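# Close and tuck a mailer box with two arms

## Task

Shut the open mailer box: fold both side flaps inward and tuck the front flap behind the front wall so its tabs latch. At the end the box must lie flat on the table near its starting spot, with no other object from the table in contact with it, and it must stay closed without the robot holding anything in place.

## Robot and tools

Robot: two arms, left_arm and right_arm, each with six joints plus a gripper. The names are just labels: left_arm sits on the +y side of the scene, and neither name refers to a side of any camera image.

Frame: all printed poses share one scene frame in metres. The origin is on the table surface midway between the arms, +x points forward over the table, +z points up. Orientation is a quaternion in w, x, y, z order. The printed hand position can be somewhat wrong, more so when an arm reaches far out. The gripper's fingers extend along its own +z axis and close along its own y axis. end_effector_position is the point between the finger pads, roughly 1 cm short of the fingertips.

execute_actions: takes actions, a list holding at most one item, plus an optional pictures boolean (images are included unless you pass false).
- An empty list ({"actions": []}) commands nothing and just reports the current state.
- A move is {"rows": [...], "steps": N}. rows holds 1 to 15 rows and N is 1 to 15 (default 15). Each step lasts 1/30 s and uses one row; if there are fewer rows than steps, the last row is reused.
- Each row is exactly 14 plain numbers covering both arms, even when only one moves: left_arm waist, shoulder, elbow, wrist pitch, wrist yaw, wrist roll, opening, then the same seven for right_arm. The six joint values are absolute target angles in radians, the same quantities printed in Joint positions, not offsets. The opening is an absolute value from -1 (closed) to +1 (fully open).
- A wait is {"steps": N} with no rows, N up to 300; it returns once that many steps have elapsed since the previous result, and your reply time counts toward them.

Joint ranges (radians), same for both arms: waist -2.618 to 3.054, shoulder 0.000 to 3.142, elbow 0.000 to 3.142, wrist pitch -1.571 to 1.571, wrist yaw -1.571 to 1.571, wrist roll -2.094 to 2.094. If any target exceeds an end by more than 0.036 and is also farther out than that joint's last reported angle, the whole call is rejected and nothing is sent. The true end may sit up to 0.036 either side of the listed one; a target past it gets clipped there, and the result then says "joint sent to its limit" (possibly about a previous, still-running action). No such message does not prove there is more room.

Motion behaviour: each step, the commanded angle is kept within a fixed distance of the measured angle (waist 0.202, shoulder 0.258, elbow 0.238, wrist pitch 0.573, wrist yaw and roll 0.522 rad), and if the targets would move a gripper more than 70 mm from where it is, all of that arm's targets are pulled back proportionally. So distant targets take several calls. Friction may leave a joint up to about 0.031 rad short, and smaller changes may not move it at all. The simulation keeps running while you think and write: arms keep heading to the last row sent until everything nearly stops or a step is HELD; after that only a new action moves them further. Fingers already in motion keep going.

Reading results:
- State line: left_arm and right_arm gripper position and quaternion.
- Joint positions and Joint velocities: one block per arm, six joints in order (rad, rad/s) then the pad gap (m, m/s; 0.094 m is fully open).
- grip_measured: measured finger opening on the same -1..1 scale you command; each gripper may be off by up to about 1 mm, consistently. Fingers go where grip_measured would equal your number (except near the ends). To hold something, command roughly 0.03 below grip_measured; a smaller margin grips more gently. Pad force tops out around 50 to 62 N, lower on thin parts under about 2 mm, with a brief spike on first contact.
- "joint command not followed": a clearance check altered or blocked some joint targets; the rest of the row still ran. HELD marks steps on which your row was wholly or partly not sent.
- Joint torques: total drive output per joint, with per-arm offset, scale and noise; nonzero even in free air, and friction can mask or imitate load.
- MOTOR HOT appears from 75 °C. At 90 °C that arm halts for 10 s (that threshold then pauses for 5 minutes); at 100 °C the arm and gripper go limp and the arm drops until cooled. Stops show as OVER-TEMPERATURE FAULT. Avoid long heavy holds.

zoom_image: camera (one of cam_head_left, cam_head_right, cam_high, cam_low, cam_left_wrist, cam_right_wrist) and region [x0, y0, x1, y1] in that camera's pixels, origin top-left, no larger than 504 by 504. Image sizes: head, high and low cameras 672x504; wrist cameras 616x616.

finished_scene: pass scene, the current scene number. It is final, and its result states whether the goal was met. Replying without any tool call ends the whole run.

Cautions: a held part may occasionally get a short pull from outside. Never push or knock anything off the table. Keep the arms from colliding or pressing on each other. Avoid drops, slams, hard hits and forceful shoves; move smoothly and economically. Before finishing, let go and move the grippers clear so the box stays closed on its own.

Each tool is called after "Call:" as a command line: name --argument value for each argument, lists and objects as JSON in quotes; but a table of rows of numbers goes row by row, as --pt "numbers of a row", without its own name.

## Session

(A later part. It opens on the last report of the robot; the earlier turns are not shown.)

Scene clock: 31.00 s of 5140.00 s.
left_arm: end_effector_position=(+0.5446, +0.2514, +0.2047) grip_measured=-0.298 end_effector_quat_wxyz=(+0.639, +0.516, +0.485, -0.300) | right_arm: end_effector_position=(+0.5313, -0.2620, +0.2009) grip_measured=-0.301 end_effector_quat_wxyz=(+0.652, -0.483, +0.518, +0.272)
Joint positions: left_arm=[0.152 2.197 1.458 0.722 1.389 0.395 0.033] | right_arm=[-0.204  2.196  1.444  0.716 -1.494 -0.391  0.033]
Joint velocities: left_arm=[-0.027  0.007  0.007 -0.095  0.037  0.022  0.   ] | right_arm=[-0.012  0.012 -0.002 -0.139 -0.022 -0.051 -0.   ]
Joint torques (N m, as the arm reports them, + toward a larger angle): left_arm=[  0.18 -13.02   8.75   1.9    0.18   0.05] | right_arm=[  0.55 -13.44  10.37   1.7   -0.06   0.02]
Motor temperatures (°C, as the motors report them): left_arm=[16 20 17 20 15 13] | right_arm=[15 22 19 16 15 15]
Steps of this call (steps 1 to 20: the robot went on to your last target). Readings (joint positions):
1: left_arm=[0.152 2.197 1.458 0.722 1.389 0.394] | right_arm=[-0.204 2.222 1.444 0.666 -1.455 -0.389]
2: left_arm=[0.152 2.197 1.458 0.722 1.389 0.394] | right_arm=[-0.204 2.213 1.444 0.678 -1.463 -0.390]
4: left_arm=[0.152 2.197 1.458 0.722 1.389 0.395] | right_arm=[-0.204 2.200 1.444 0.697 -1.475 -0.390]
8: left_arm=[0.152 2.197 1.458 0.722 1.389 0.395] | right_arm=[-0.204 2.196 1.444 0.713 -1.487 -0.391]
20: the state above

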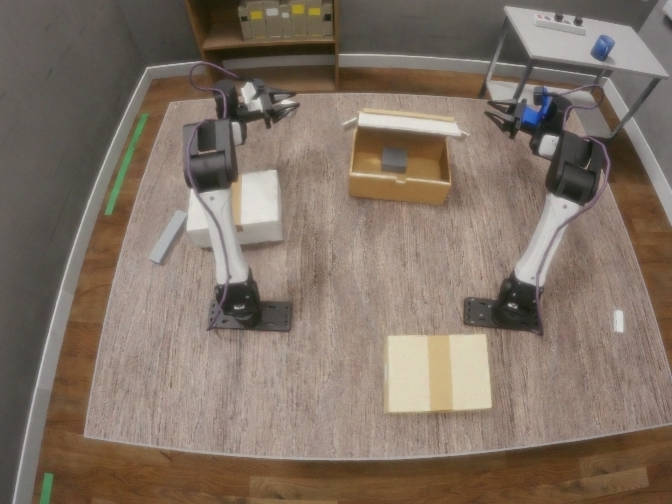

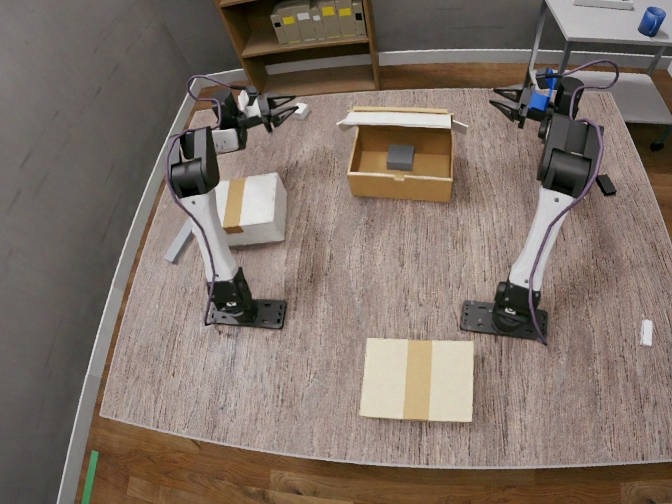

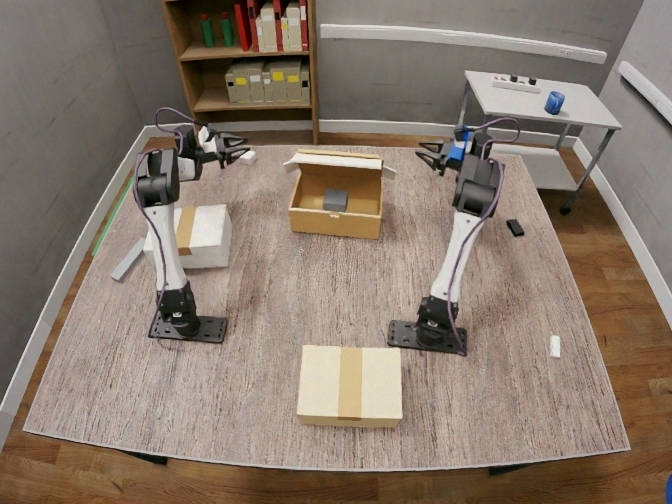

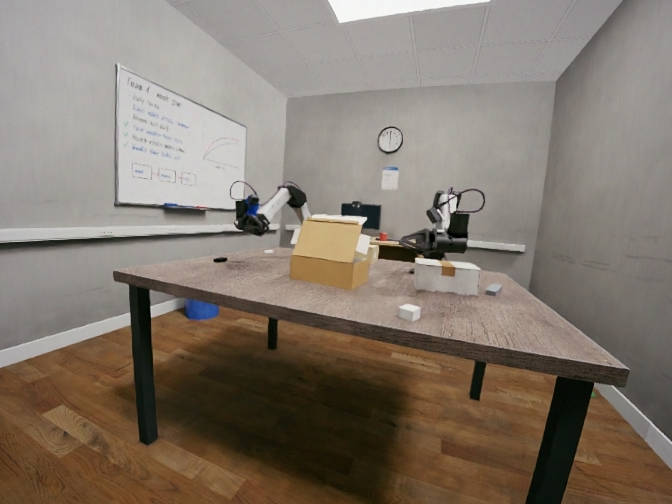

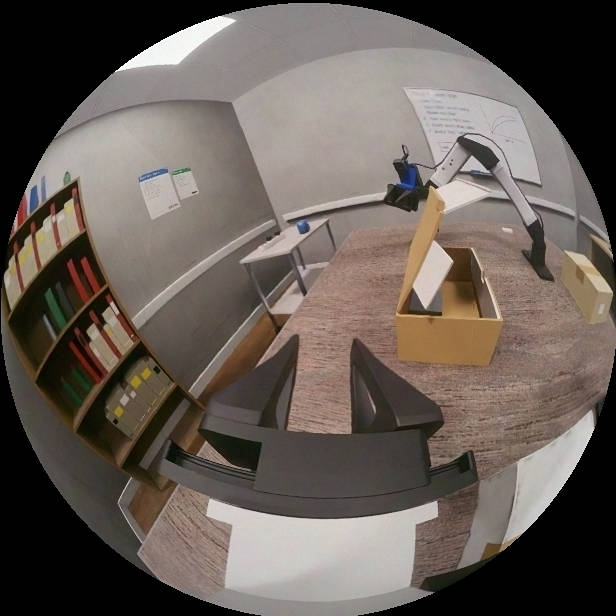

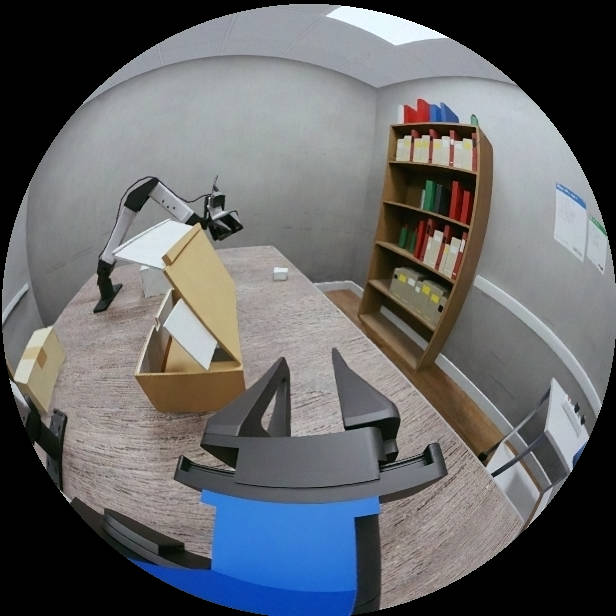

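Call:
execute_actions --actions '[{"rows":[[0.05,2.23,1.46,0.76,1.4,0.4,-0.3,-0.12,2.22,1.46,0.76,-1.5,-0.4,-0.3],[0.05,2.23,1.46,0.76,1.4,0.4,-0.3,-0.12,2.22,1.46,0.76,-1.5,-0.4,-0.3],[0.05,2.23,1.46,0.76,1.4,0.4,-0.3,-0.12,2.22,1.46,0.76,-1.5,-0.4,-0.3],[0.05,2.23,1.46,0.76,1.4,0.4,-0.3,-0.12,2.22,1.46,0.76,-1.5,-0.4,-0.3],[-0.06,2.23,1.46,0.76,1.4,0.4,-0.3,-0.03,2.22,1.46,0.76,-1.5,-0.4,-0.3]],"steps":15}]'

Scene clock: 32.13 s of 5140.00 s.
left_arm: end_effector_position=(+0.5086, +0.1364, +0.2022) grip_measured=-0.298 end_effector_quat_wxyz=(+0.604, +0.572, +0.417, -0.368) | right_arm: end_effector_position=(+0.5232, -0.1651, +0.1974) grip_measured=-0.301 end_effector_quat_wxyz=(+0.625, -0.534, +0.464, +0.329)
Joint positions: left_arm=[-0.076  2.208  1.458  0.749  1.393  0.395  0.033] | right_arm=[-0.013  2.209  1.444  0.745 -1.497 -0.392  0.033]
Joint velocities: left_arm=[ 0.183 -0.022 -0.007  0.037 -0.081 -0.007  0.   ] | right_arm=[-0.134 -0.007 -0.007  0.007 -0.081  0.022 -0.001]
Joint torques (N m, as the arm reports them, + toward a larger angle): left_arm=[  0.85 -10.79   8.69   1.89   0.13   0.04] | right_arm=[ -0.02 -12.17  10.28   1.7   -0.06   0.03]
Motor temperatures (°C, as the motors report them): left_arm=[16 21 17 21 15 13] | right_arm=[15 22 19 16 15 15]
Steps of this call (steps 1 to 15: the robot went on to your last target; steps 16 to 19: nothing new was sent; steps 20 to 34: all 15 steps of this action). Readings (joint positions):
20: left_arm=[0.144 2.198 1.458 0.726 1.389 0.395] | right_arm=[-0.198 2.197 1.444 0.721 -1.494 -0.391]
21: left_arm=[0.131 2.200 1.458 0.732 1.389 0.395] | right_arm=[-0.189 2.199 1.444 0.727 -1.494 -0.391]
23: left_arm=[0.088 2.203 1.458 0.739 1.389 0.395] | right_arm=[-0.156 2.203 1.444 0.735 -1.494 -0.391]
27: left_arm=[-0.039 2.208 1.458 0.744 1.390 0.395] | right_arm=[-0.052 2.209 1.444 0.740 -1.494 -0.391]
34: the state above

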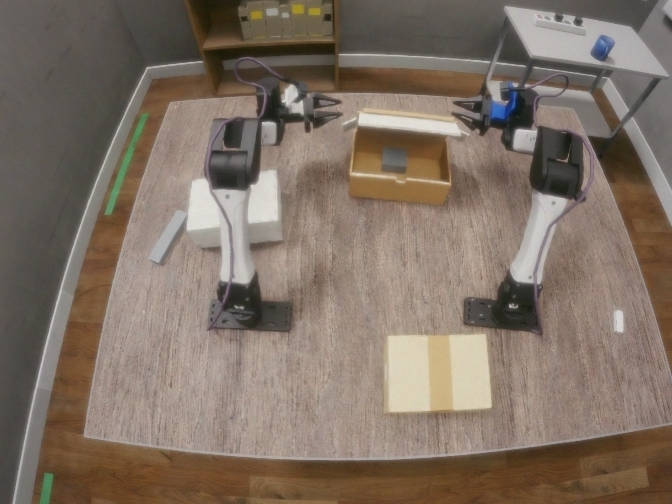

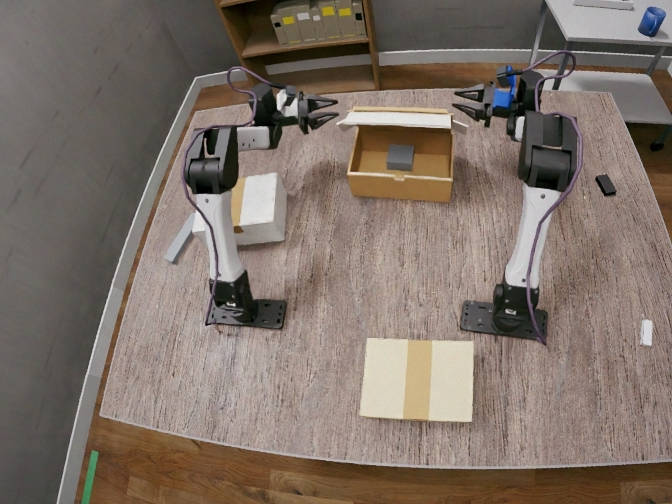

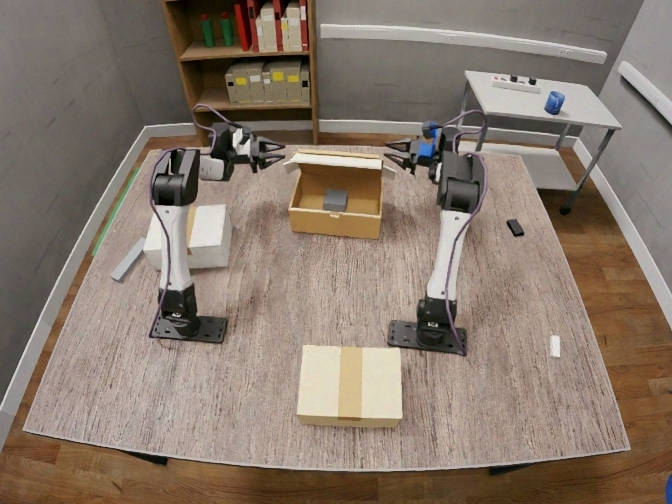

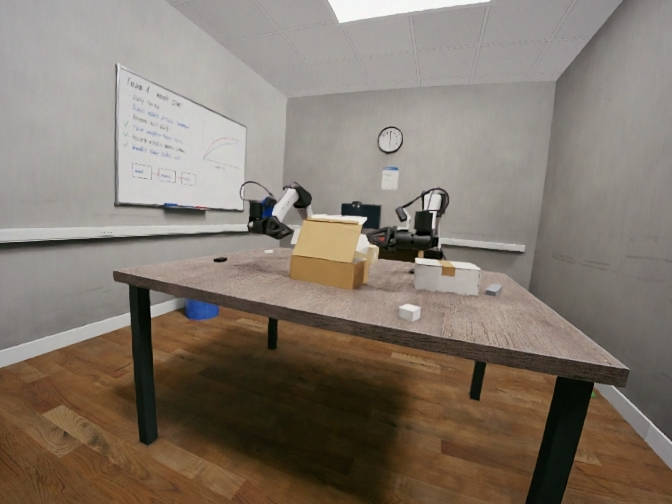

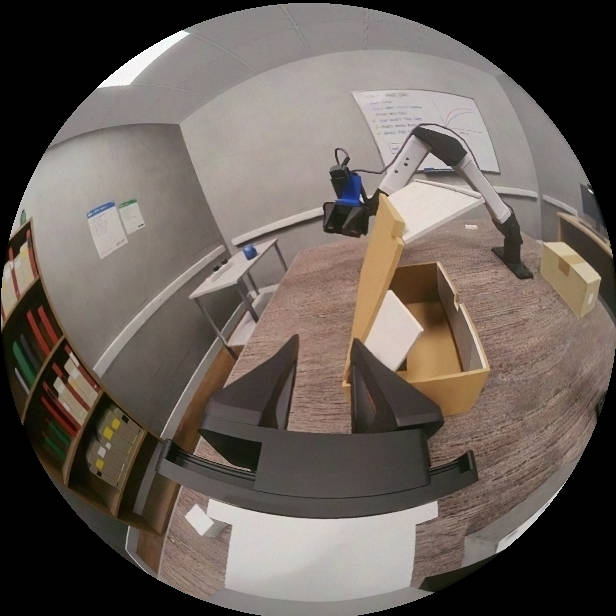

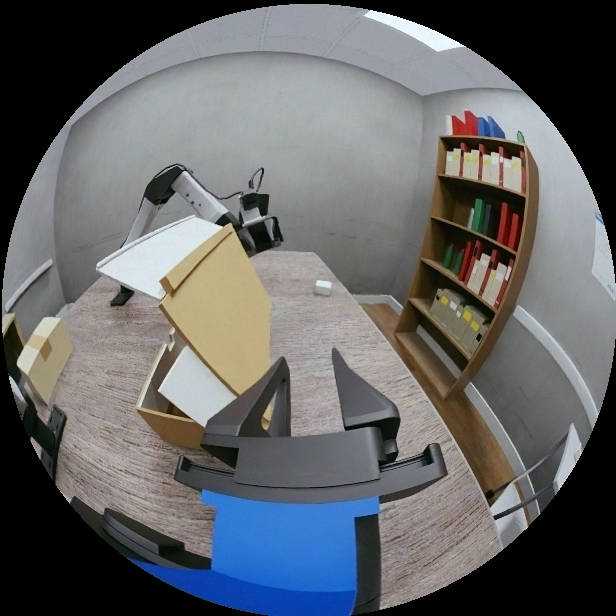

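Call:
execute_actions --actions '[{"rows":[[-0.1,2.21,1.46,0.76,1.4,0.55,-0.3,-0.02,2.19,1.4,0.8,-1.5,-0.55,-0.3],[-0.1,2.21,1.46,0.76,1.4,0.55,-0.3,-0.02,2.19,1.4,0.8,-1.5,-0.55,-0.3],[-0.12,2.21,1.44,0.78,1.4,0.55,-0.3,-0.02,2.16,1.34,0.84,-1.5,-0.55,-0.3],[-0.12,2.21,1.44,0.78,1.4,0.55,-0.3,-0.02,2.16,1.34,0.84,-1.5,-0.55,-0.3],[-0.135,2.21,1.41,0.8,1.4,0.55,-0.3,-0.02,2.14,1.28,0.88,-1.5,-0.55,-0.3],[-0.135,2.21,1.41,0.8,1.4,0.55,-0.3,-0.02,2.14,1.28,0.88,-1.5,-0.55,-0.3],[-0.135,2.21,1.39,0.83,1.4,0.55,-0.3,-0.02,2.12,1.23,0.91,-1.5,-0.55,-0.3],[-0.135,2.21,1.39,0.83,1.4,0.55,-0.3,-0.02,2.12,1.23,0.91,-1.5,-0.55,-0.3],[-0.135,2.21,1.36,0.85,1.4,0.55,-0.3,-0.02,2.1,1.18,0.93,-1.5,-0.55,-0.3]],"steps":15}]'

Scene clock: 40.10 s of 5140.00 s.
left_arm: end_effector_position=(+0.4833, +0.1082, +0.1839) grip_measured=-0.298 end_effector_quat_wxyz=(+0.617, +0.611, +0.357, -0.345) | right_arm: end_effector_position=(+0.4821, -0.1645, +0.1760) grip_measured=-0.301 end_effector_quat_wxyz=(+0.648, -0.562, +0.430, +0.282)
Joint positions: left_arm=[-0.139  2.208  1.375  0.825  1.393  0.54   0.033] | right_arm=[-0.026  2.121  1.193  0.898 -1.499 -0.536  0.033]
Joint velocities: left_arm=[-0.007  0.007  0.002  0.154 -0.007  0.037 -0.   ] | right_arm=[-0.007 -0.007 -0.007  0.125 -0.066 -0.051 -0.   ]
Joint torques (N m, as the arm reports them, + toward a larger angle): left_arm=[  0.82 -12.1    6.65   1.85   0.14   0.03] | right_arm=[  0.57 -13.28   6.59   1.66  -0.07   0.02]
Motor temperatures (°C, as the motors report them): left_arm=[16 23 18 21 15 13] | right_arm=[15 24 20 17 15 15]
Steps of this call (steps 1 to 30: the robot went on to your last target; steps 31 to 90: nothing new was sent; then 4.47 s passed at rest; steps 91 to 105: all 15 steps of this action). Readings (joint positions):
91: left_arm=[-0.064 2.208 1.458 0.751 1.393 0.418] | right_arm=[-0.026 2.209 1.439 0.753 -1.496 -0.415]
92: left_arm=[-0.068 2.208 1.458 0.751 1.393 0.444] | right_arm=[-0.026 2.206 1.431 0.761 -1.496 -0.440]
94: left_arm=[-0.086 2.208 1.458 0.756 1.393 0.480] | right_arm=[-0.026 2.190 1.386 0.784 -1.495 -0.477]
98: left_arm=[-0.131 2.208 1.424 0.791 1.393 0.518] | right_arm=[-0.026 2.150 1.273 0.841 -1.496 -0.515]
105: the state above

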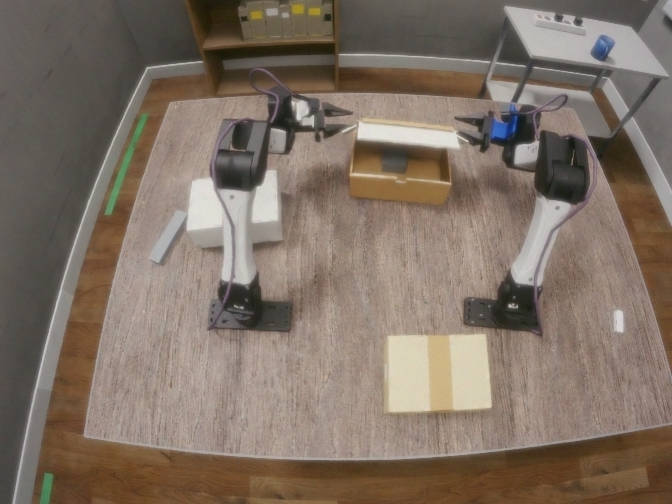

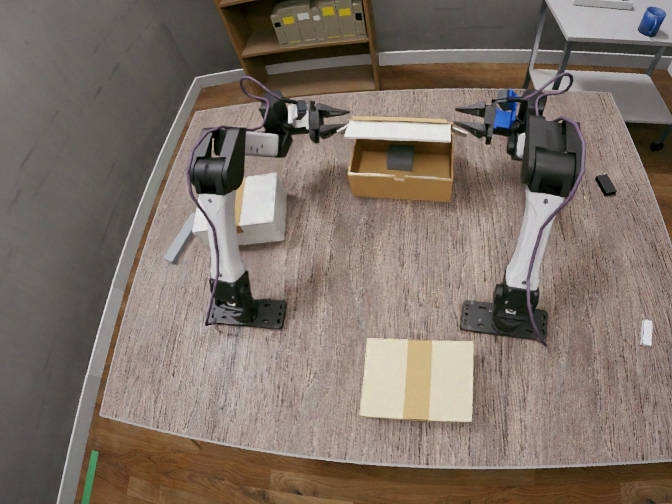

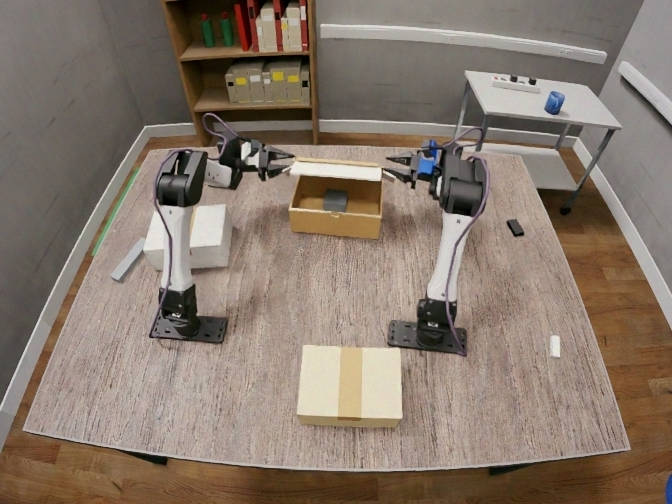

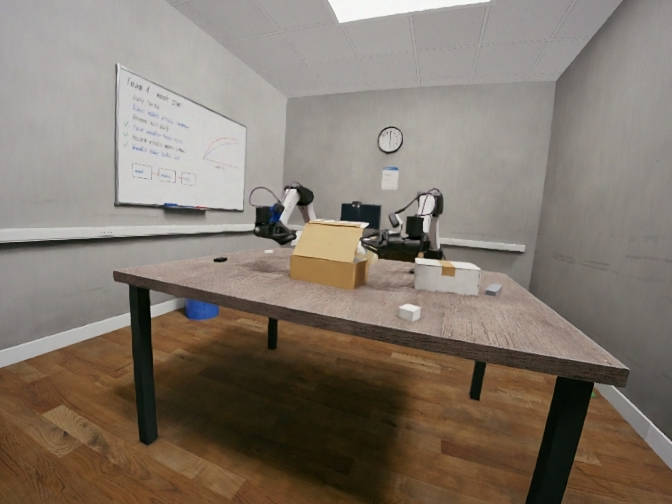

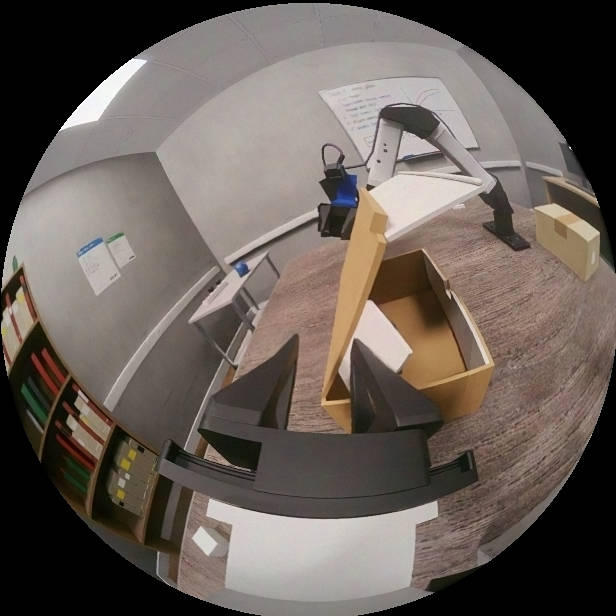

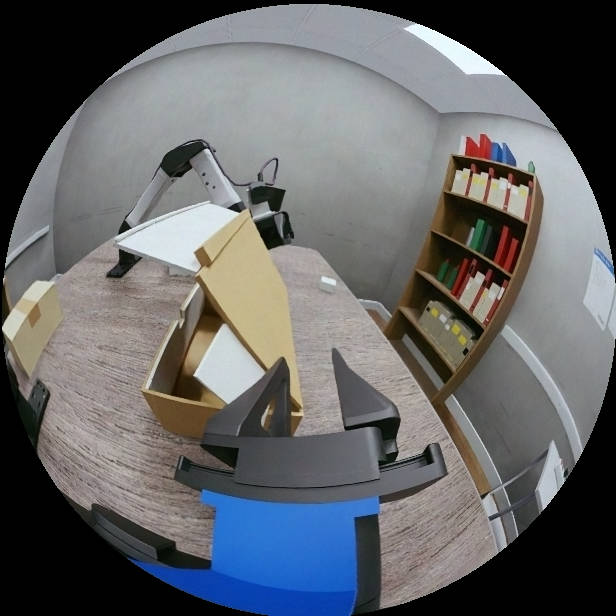

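Call:
execute_actions --actions '[{"rows":[[-0.135,2.21,1.36,0.85,1.4,0.55,-0.3,-0.04,2.05,1.18,0.9,-1.5,-0.6,-0.3],[-0.135,2.21,1.36,0.85,1.4,0.55,-0.3,-0.04,2.05,1.18,0.9,-1.5,-0.6,-0.3],[-0.135,2.21,1.36,0.85,1.4,0.55,-0.3,-0.05,2.0,1.15,0.87,-1.5,-0.6,-0.3],[-0.135,2.21,1.36,0.85,1.4,0.55,-0.3,-0.05,2.0,1.15,0.87,-1.5,-0.6,-0.3],[-0.135,2.21,1.36,0.85,1.4,0.55,-0.3,-0.06,1.95,1.12,0.85,-1.5,-0.6,-0.3],[-0.135,2.21,1.36,0.85,1.4,0.55,-0.3,-0.06,1.95,1.12,0.85,-1.5,-0.6,-0.3],[-0.135,2.21,1.36,0.85,1.4,0.55,-0.3,-0.07,1.9,1.085,0.82,-1.5,-0.6,-0.3]],"steps":15}]'

Scene clock: 41.93 s of 5140.00 s.
left_arm: end_effector_position=(+0.4833, +0.1082, +0.1855) grip_measured=-0.298 end_effector_quat_wxyz=(+0.621, +0.614, +0.350, -0.339) | right_arm: end_effector_position=(+0.4521, -0.1755, +0.2357) grip_measured=-0.301 end_effector_quat_wxyz=(+0.672, -0.581, +0.401, +0.225)
Joint positions: left_arm=[-0.139  2.208  1.375  0.841  1.393  0.545  0.033] | right_arm=[-0.065  1.897  1.103  0.846 -1.499 -0.59   0.033]
Joint velocities: left_arm=[ 0.007 -0.007  0.002 -0.081  0.066  0.066 -0.001] | right_arm=[ 0.002 -0.007 -0.071 -0.066 -0.037 -0.007 -0.   ]
Joint torques (N m, as the arm reports them, + toward a larger angle): left_arm=[  0.73 -12.08   6.65   1.87   0.12   0.03] | right_arm=[ 0.07 -9.84  7.06  1.39  0.02  0.03]
Motor temperatures (°C, as the motors report them): left_arm=[16 24 18 21 15 13] | right_arm=[15 25 20 17 15 15]
Steps of this call (steps 1 to 30: the robot went on to your last target; steps 31 to 40: nothing new was sent; steps 41 to 55: all 15 steps of this action). Readings (joint positions):
41: left_arm=[-0.139 2.208 1.375 0.841 1.393 0.545] | right_arm=[-0.027 2.113 1.192 0.911 -1.499 -0.549]
42: left_arm=[-0.139 2.208 1.375 0.841 1.393 0.545] | right_arm=[-0.028 2.104 1.189 0.906 -1.499 -0.558]
44: left_arm=[-0.139 2.208 1.375 0.841 1.393 0.545] | right_arm=[-0.032 2.064 1.171 0.890 -1.497 -0.570]
48: left_arm=[-0.139 2.208 1.375 0.841 1.393 0.545] | right_arm=[-0.054 1.947 1.119 0.862 -1.497 -0.583]
55: the state above

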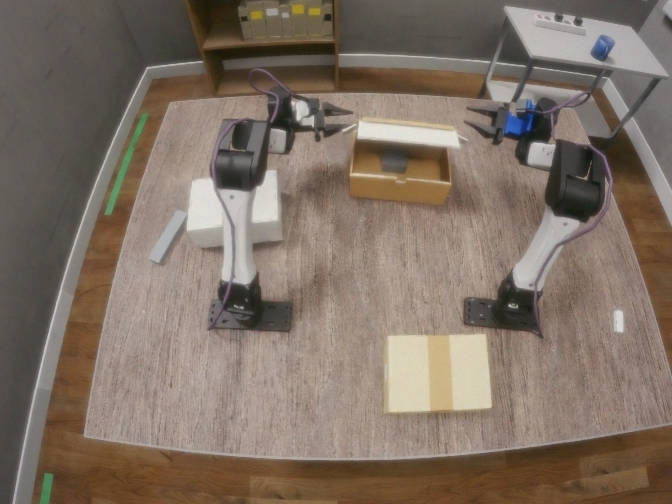

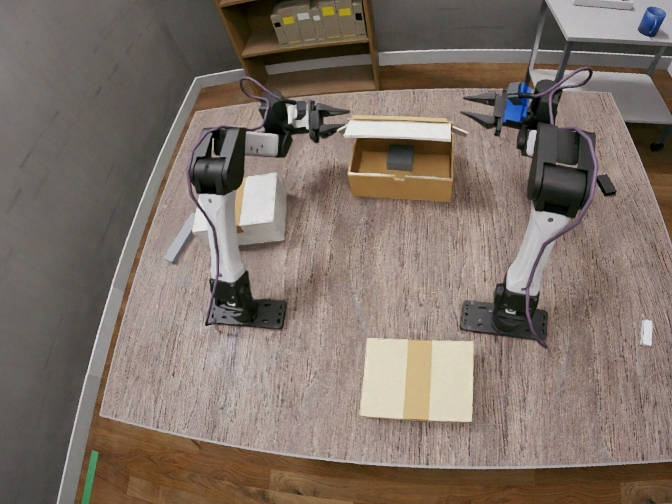

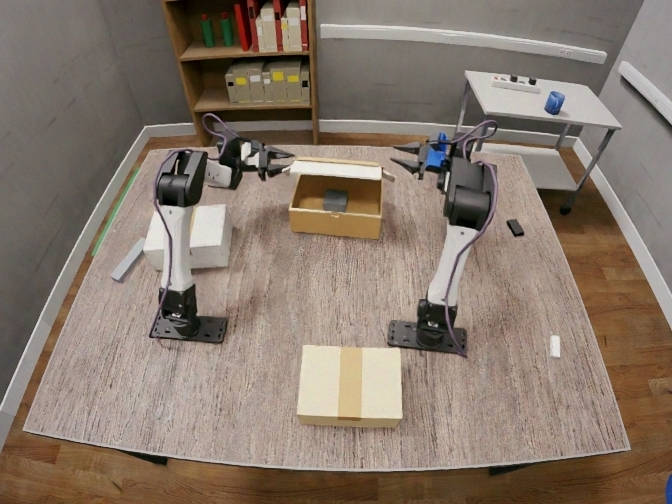

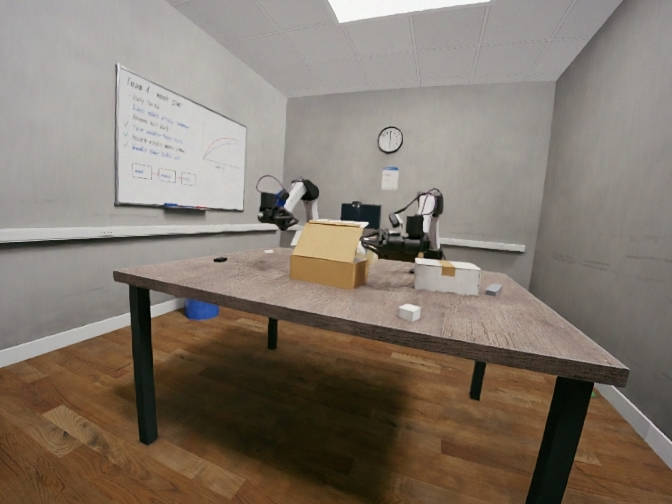

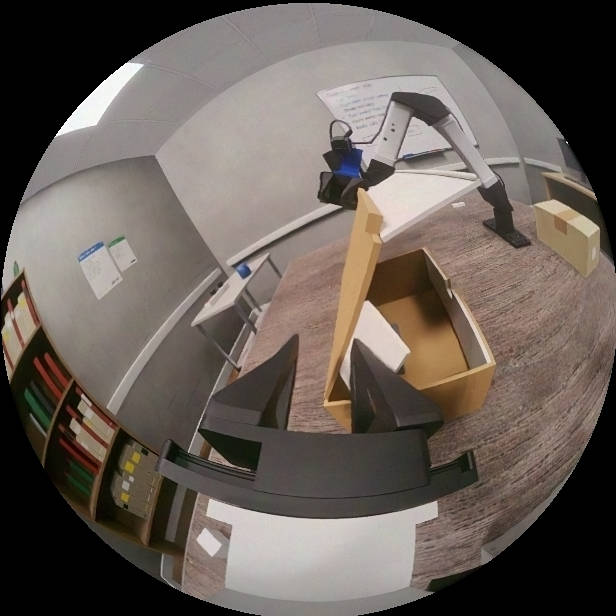

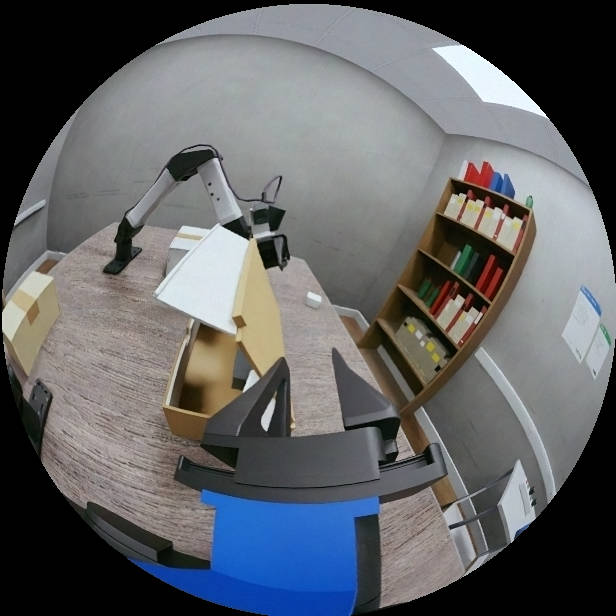

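Call:
execute_actions --actions '[{"rows":[[-0.135,2.21,1.36,0.85,1.4,0.55,-0.3,-0.07,1.88,1.05,0.88,-1.5,-0.66,-0.3],[-0.135,2.21,1.36,0.85,1.4,0.55,-0.3,-0.07,1.87,1.05,0.88,-1.5,-0.66,-0.3],[-0.135,2.21,1.36,0.85,1.4,0.55,-0.3,-0.07,1.86,1.0,0.92,-1.5,-0.66,-0.3],[-0.135,2.21,1.36,0.85,1.4,0.55,-0.3,-0.07,1.86,1.0,0.92,-1.5,-0.66,-0.3],[-0.135,2.21,1.36,0.85,1.4,0.55,-0.3,-0.07,1.86,0.935,0.96,-1.5,-0.66,-0.3]],"steps":15}]'

Scene clock: 43.23 s of 5140.00 s.
left_arm: end_effector_position=(+0.4833, +0.1082, +0.1855) grip_measured=-0.298 end_effector_quat_wxyz=(+0.621, +0.614, +0.350, -0.339) | right_arm: end_effector_position=(+0.4270, -0.1702, +0.2068) grip_measured=-0.301 end_effector_quat_wxyz=(+0.673, -0.585, +0.397, +0.219)
Joint positions: left_arm=[-0.139  2.208  1.375  0.841  1.393  0.545  0.033] | right_arm=[-0.065  1.871  0.944  0.938 -1.498 -0.65   0.033]
Joint velocities: left_arm=[-0.017 -0.007 -0.007  0.007 -0.037  0.007 -0.001] | right_arm=[-0.002  0.002  0.007  0.081  0.007  0.022  0.001]
Joint torques (N m, as the arm reports them, + toward a larger angle): left_arm=[  0.78 -12.09   6.65   1.87   0.12   0.04] | right_arm=[  0.01 -10.23   6.98   1.63  -0.02   0.07]
Motor temperatures (°C, as the motors report them): left_arm=[16 25 18 21 15 13] | right_arm=[15 25 20 17 15 15]
Steps of this call (steps 1 to 24: the robot went on to your last target; steps 25 to 39: all 15 steps of this action). Readings (joint positions):
25: left_arm=[-0.139 2.208 1.375 0.841 1.393 0.545] | right_arm=[-0.065 1.896 1.094 0.837 -1.498 -0.601]
26: left_arm=[-0.139 2.208 1.375 0.841 1.393 0.545] | right_arm=[-0.065 1.893 1.084 0.844 -1.498 -0.611]
28: left_arm=[-0.139 2.208 1.375 0.841 1.393 0.545] | right_arm=[-0.065 1.882 1.044 0.867 -1.497 -0.626]
32: left_arm=[-0.139 2.208 1.375 0.841 1.393 0.545] | right_arm=[-0.065 1.871 0.954 0.912 -1.498 -0.641]
39: the state above

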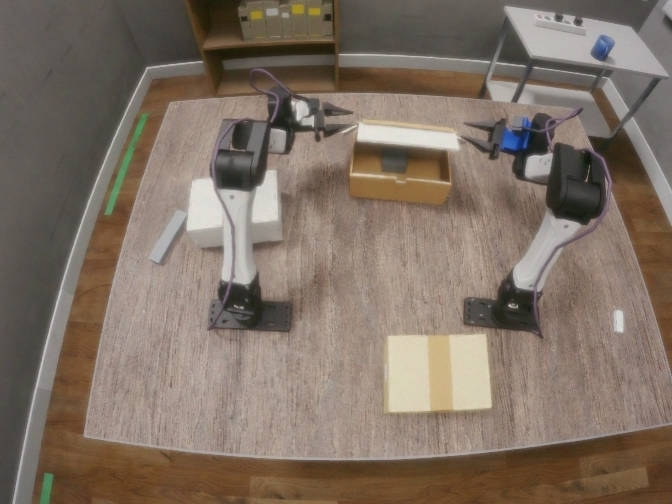

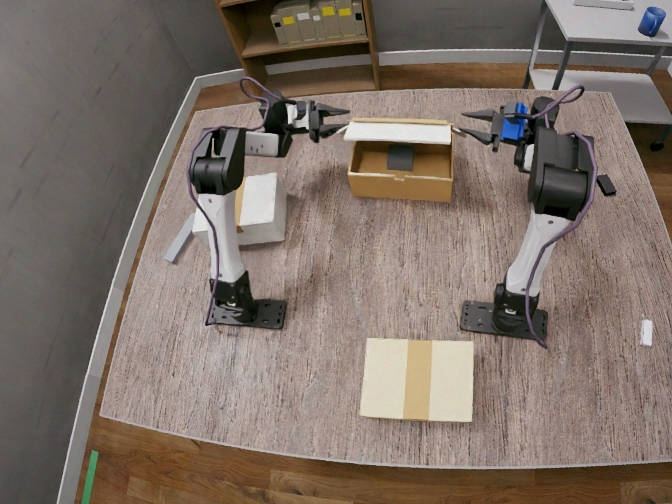

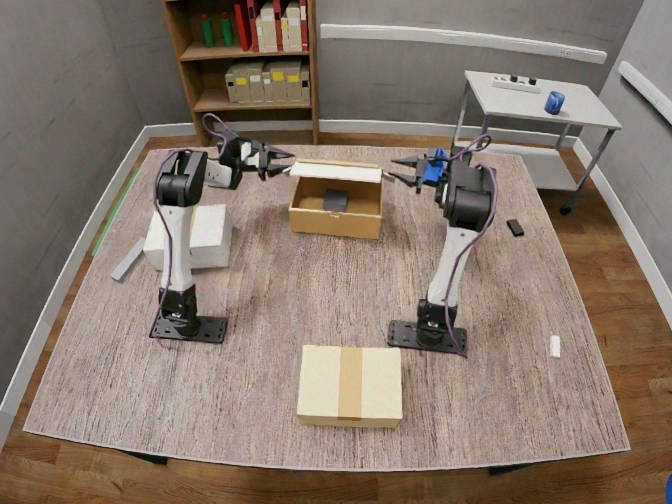

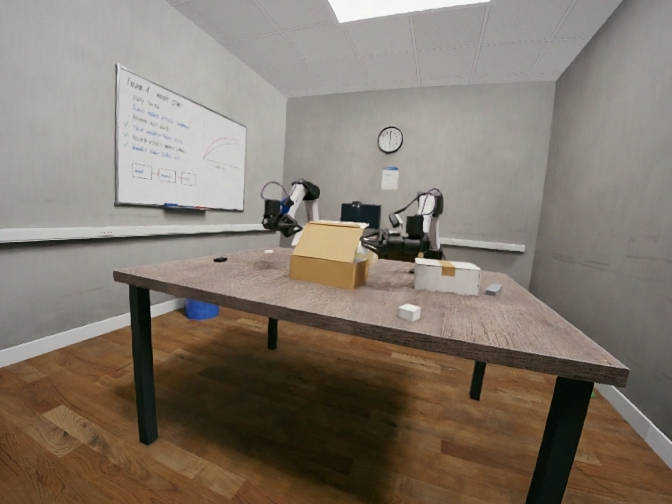

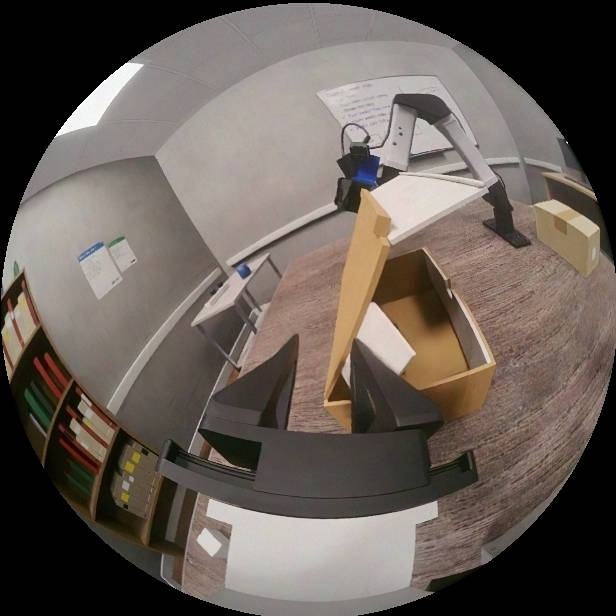

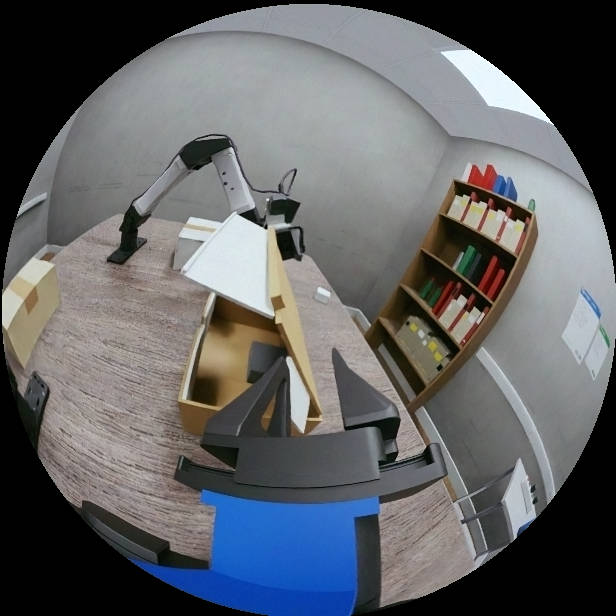

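Call:
execute_actions --actions '[{"rows":[[-0.135,2.21,1.36,0.85,1.4,0.55,-0.3,-0.07,1.805,0.9,0.93,-1.5,-0.66,-0.3],[-0.135,2.21,1.36,0.85,1.4,0.55,-0.3,-0.07,1.805,0.9,0.93,-1.5,-0.66,-0.3],[-0.135,2.21,1.36,0.85,1.4,0.55,-0.3,-0.07,1.805,0.9,0.93,-1.5,-0.66,-0.3],[-0.135,2.21,1.36,0.85,1.4,0.55,-0.3,-0.07,1.805,0.9,0.93,-1.5,-0.66,-0.3],[-0.135,2.21,1.36,0.85,1.4,0.55,-0.3,-0.07,1.805,0.9,0.93,-1.5,-0.66,-0.3],[-0.135,2.21,1.36,0.85,1.4,0.55,-0.3,-0.04,1.805,0.9,0.93,-1.5,-0.66,-0.3],[-0.135,2.21,1.36,0.85,1.4,0.55,-0.3,-0.04,1.805,0.9,0.93,-1.5,-0.66,-0.3],[-0.135,2.21,1.36,0.85,1.4,0.55,-0.3,-0.01,1.805,0.9,0.93,-1.5,-0.66,-0.3]],"steps":15}]'

Scene clock: 45.00 s of 5140.00 s.
left_arm: end_effector_position=(+0.4833, +0.1082, +0.1856) grip_measured=-0.298 end_effector_quat_wxyz=(+0.621, +0.614, +0.350, -0.339) | right_arm: end_effector_position=(+0.4119, -0.1471, +0.2177) grip_measured=-0.301 end_effector_quat_wxyz=(+0.670, -0.600, +0.373, +0.228)
Joint positions: left_arm=[-0.139  2.208  1.375  0.841  1.393  0.545  0.033] | right_arm=[-0.012  1.817  0.915  0.938 -1.497 -0.652  0.033]
Joint velocities: left_arm=[-0.007  0.002 -0.012  0.007 -0.051 -0.066 -0.   ] | right_arm=[-0.002 -0.002  0.007 -0.007  0.007 -0.051 -0.001]
Joint torques (N m, as the arm reports them, + toward a larger angle): left_arm=[  0.75 -12.07   6.65   1.87   0.12   0.04] | right_arm=[ 0.37 -9.86  6.5   1.45  0.    0.05]
Motor temperatures (°C, as the motors report them): left_arm=[16 25 18 21 15 13] | right_arm=[15 25 20 17 15 15]
Steps of this call (steps 1 to 15: the robot went on to your last target; steps 16 to 38: nothing new was sent; steps 39 to 53: all 15 steps of this action). Readings (joint positions):
39: left_arm=[-0.139 2.208 1.375 0.841 1.393 0.545] | right_arm=[-0.065 1.865 0.939 0.944 -1.496 -0.652]
40: left_arm=[-0.139 2.208 1.375 0.841 1.393 0.545] | right_arm=[-0.065 1.853 0.927 0.940 -1.496 -0.652]
42: left_arm=[-0.139 2.208 1.375 0.841 1.393 0.545] | right_arm=[-0.065 1.831 0.915 0.938 -1.497 -0.652]
46: left_arm=[-0.139 2.208 1.375 0.841 1.393 0.545] | right_arm=[-0.054 1.817 0.915 0.938 -1.497 -0.652]
53: the state above

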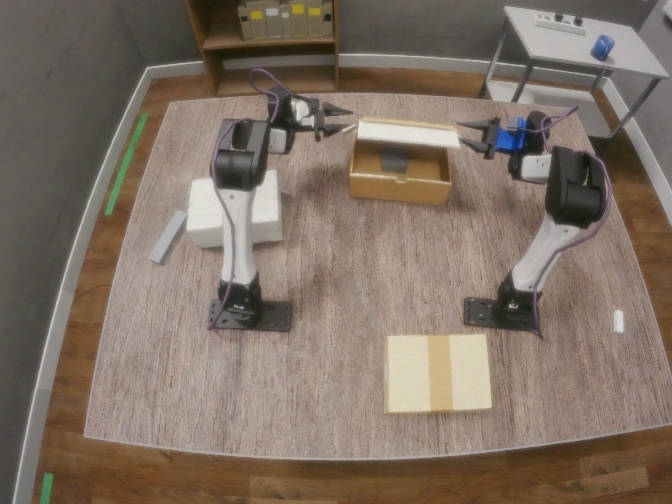

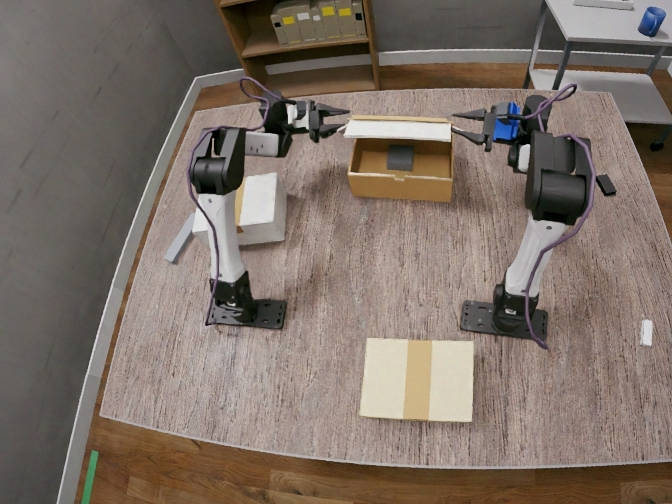

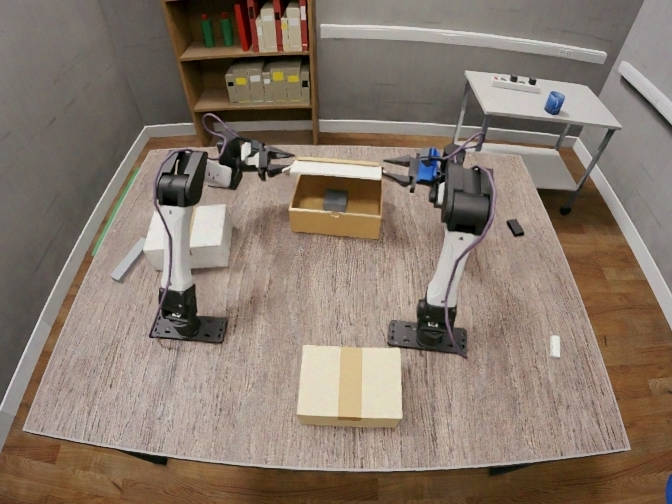

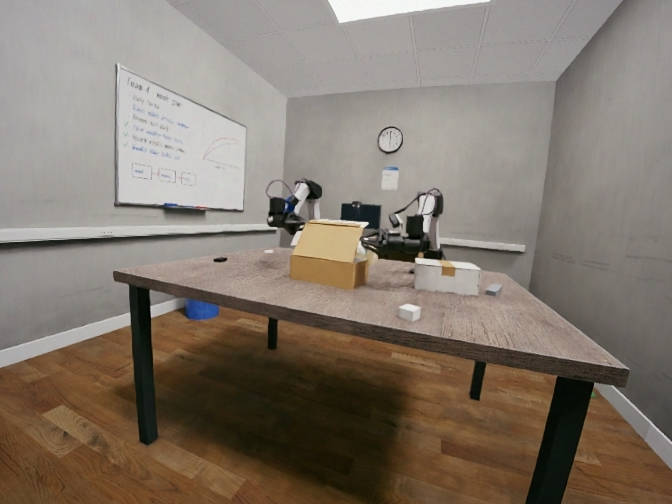

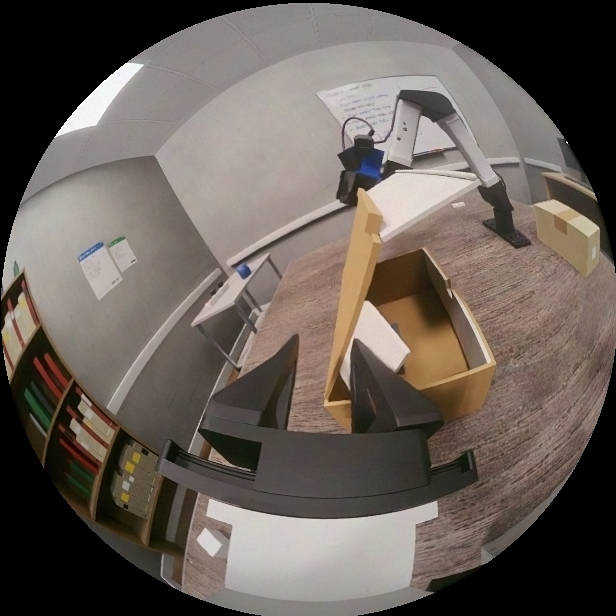

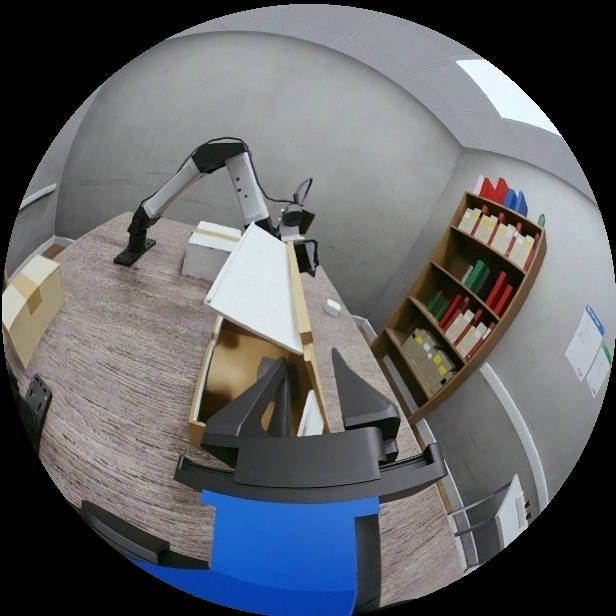

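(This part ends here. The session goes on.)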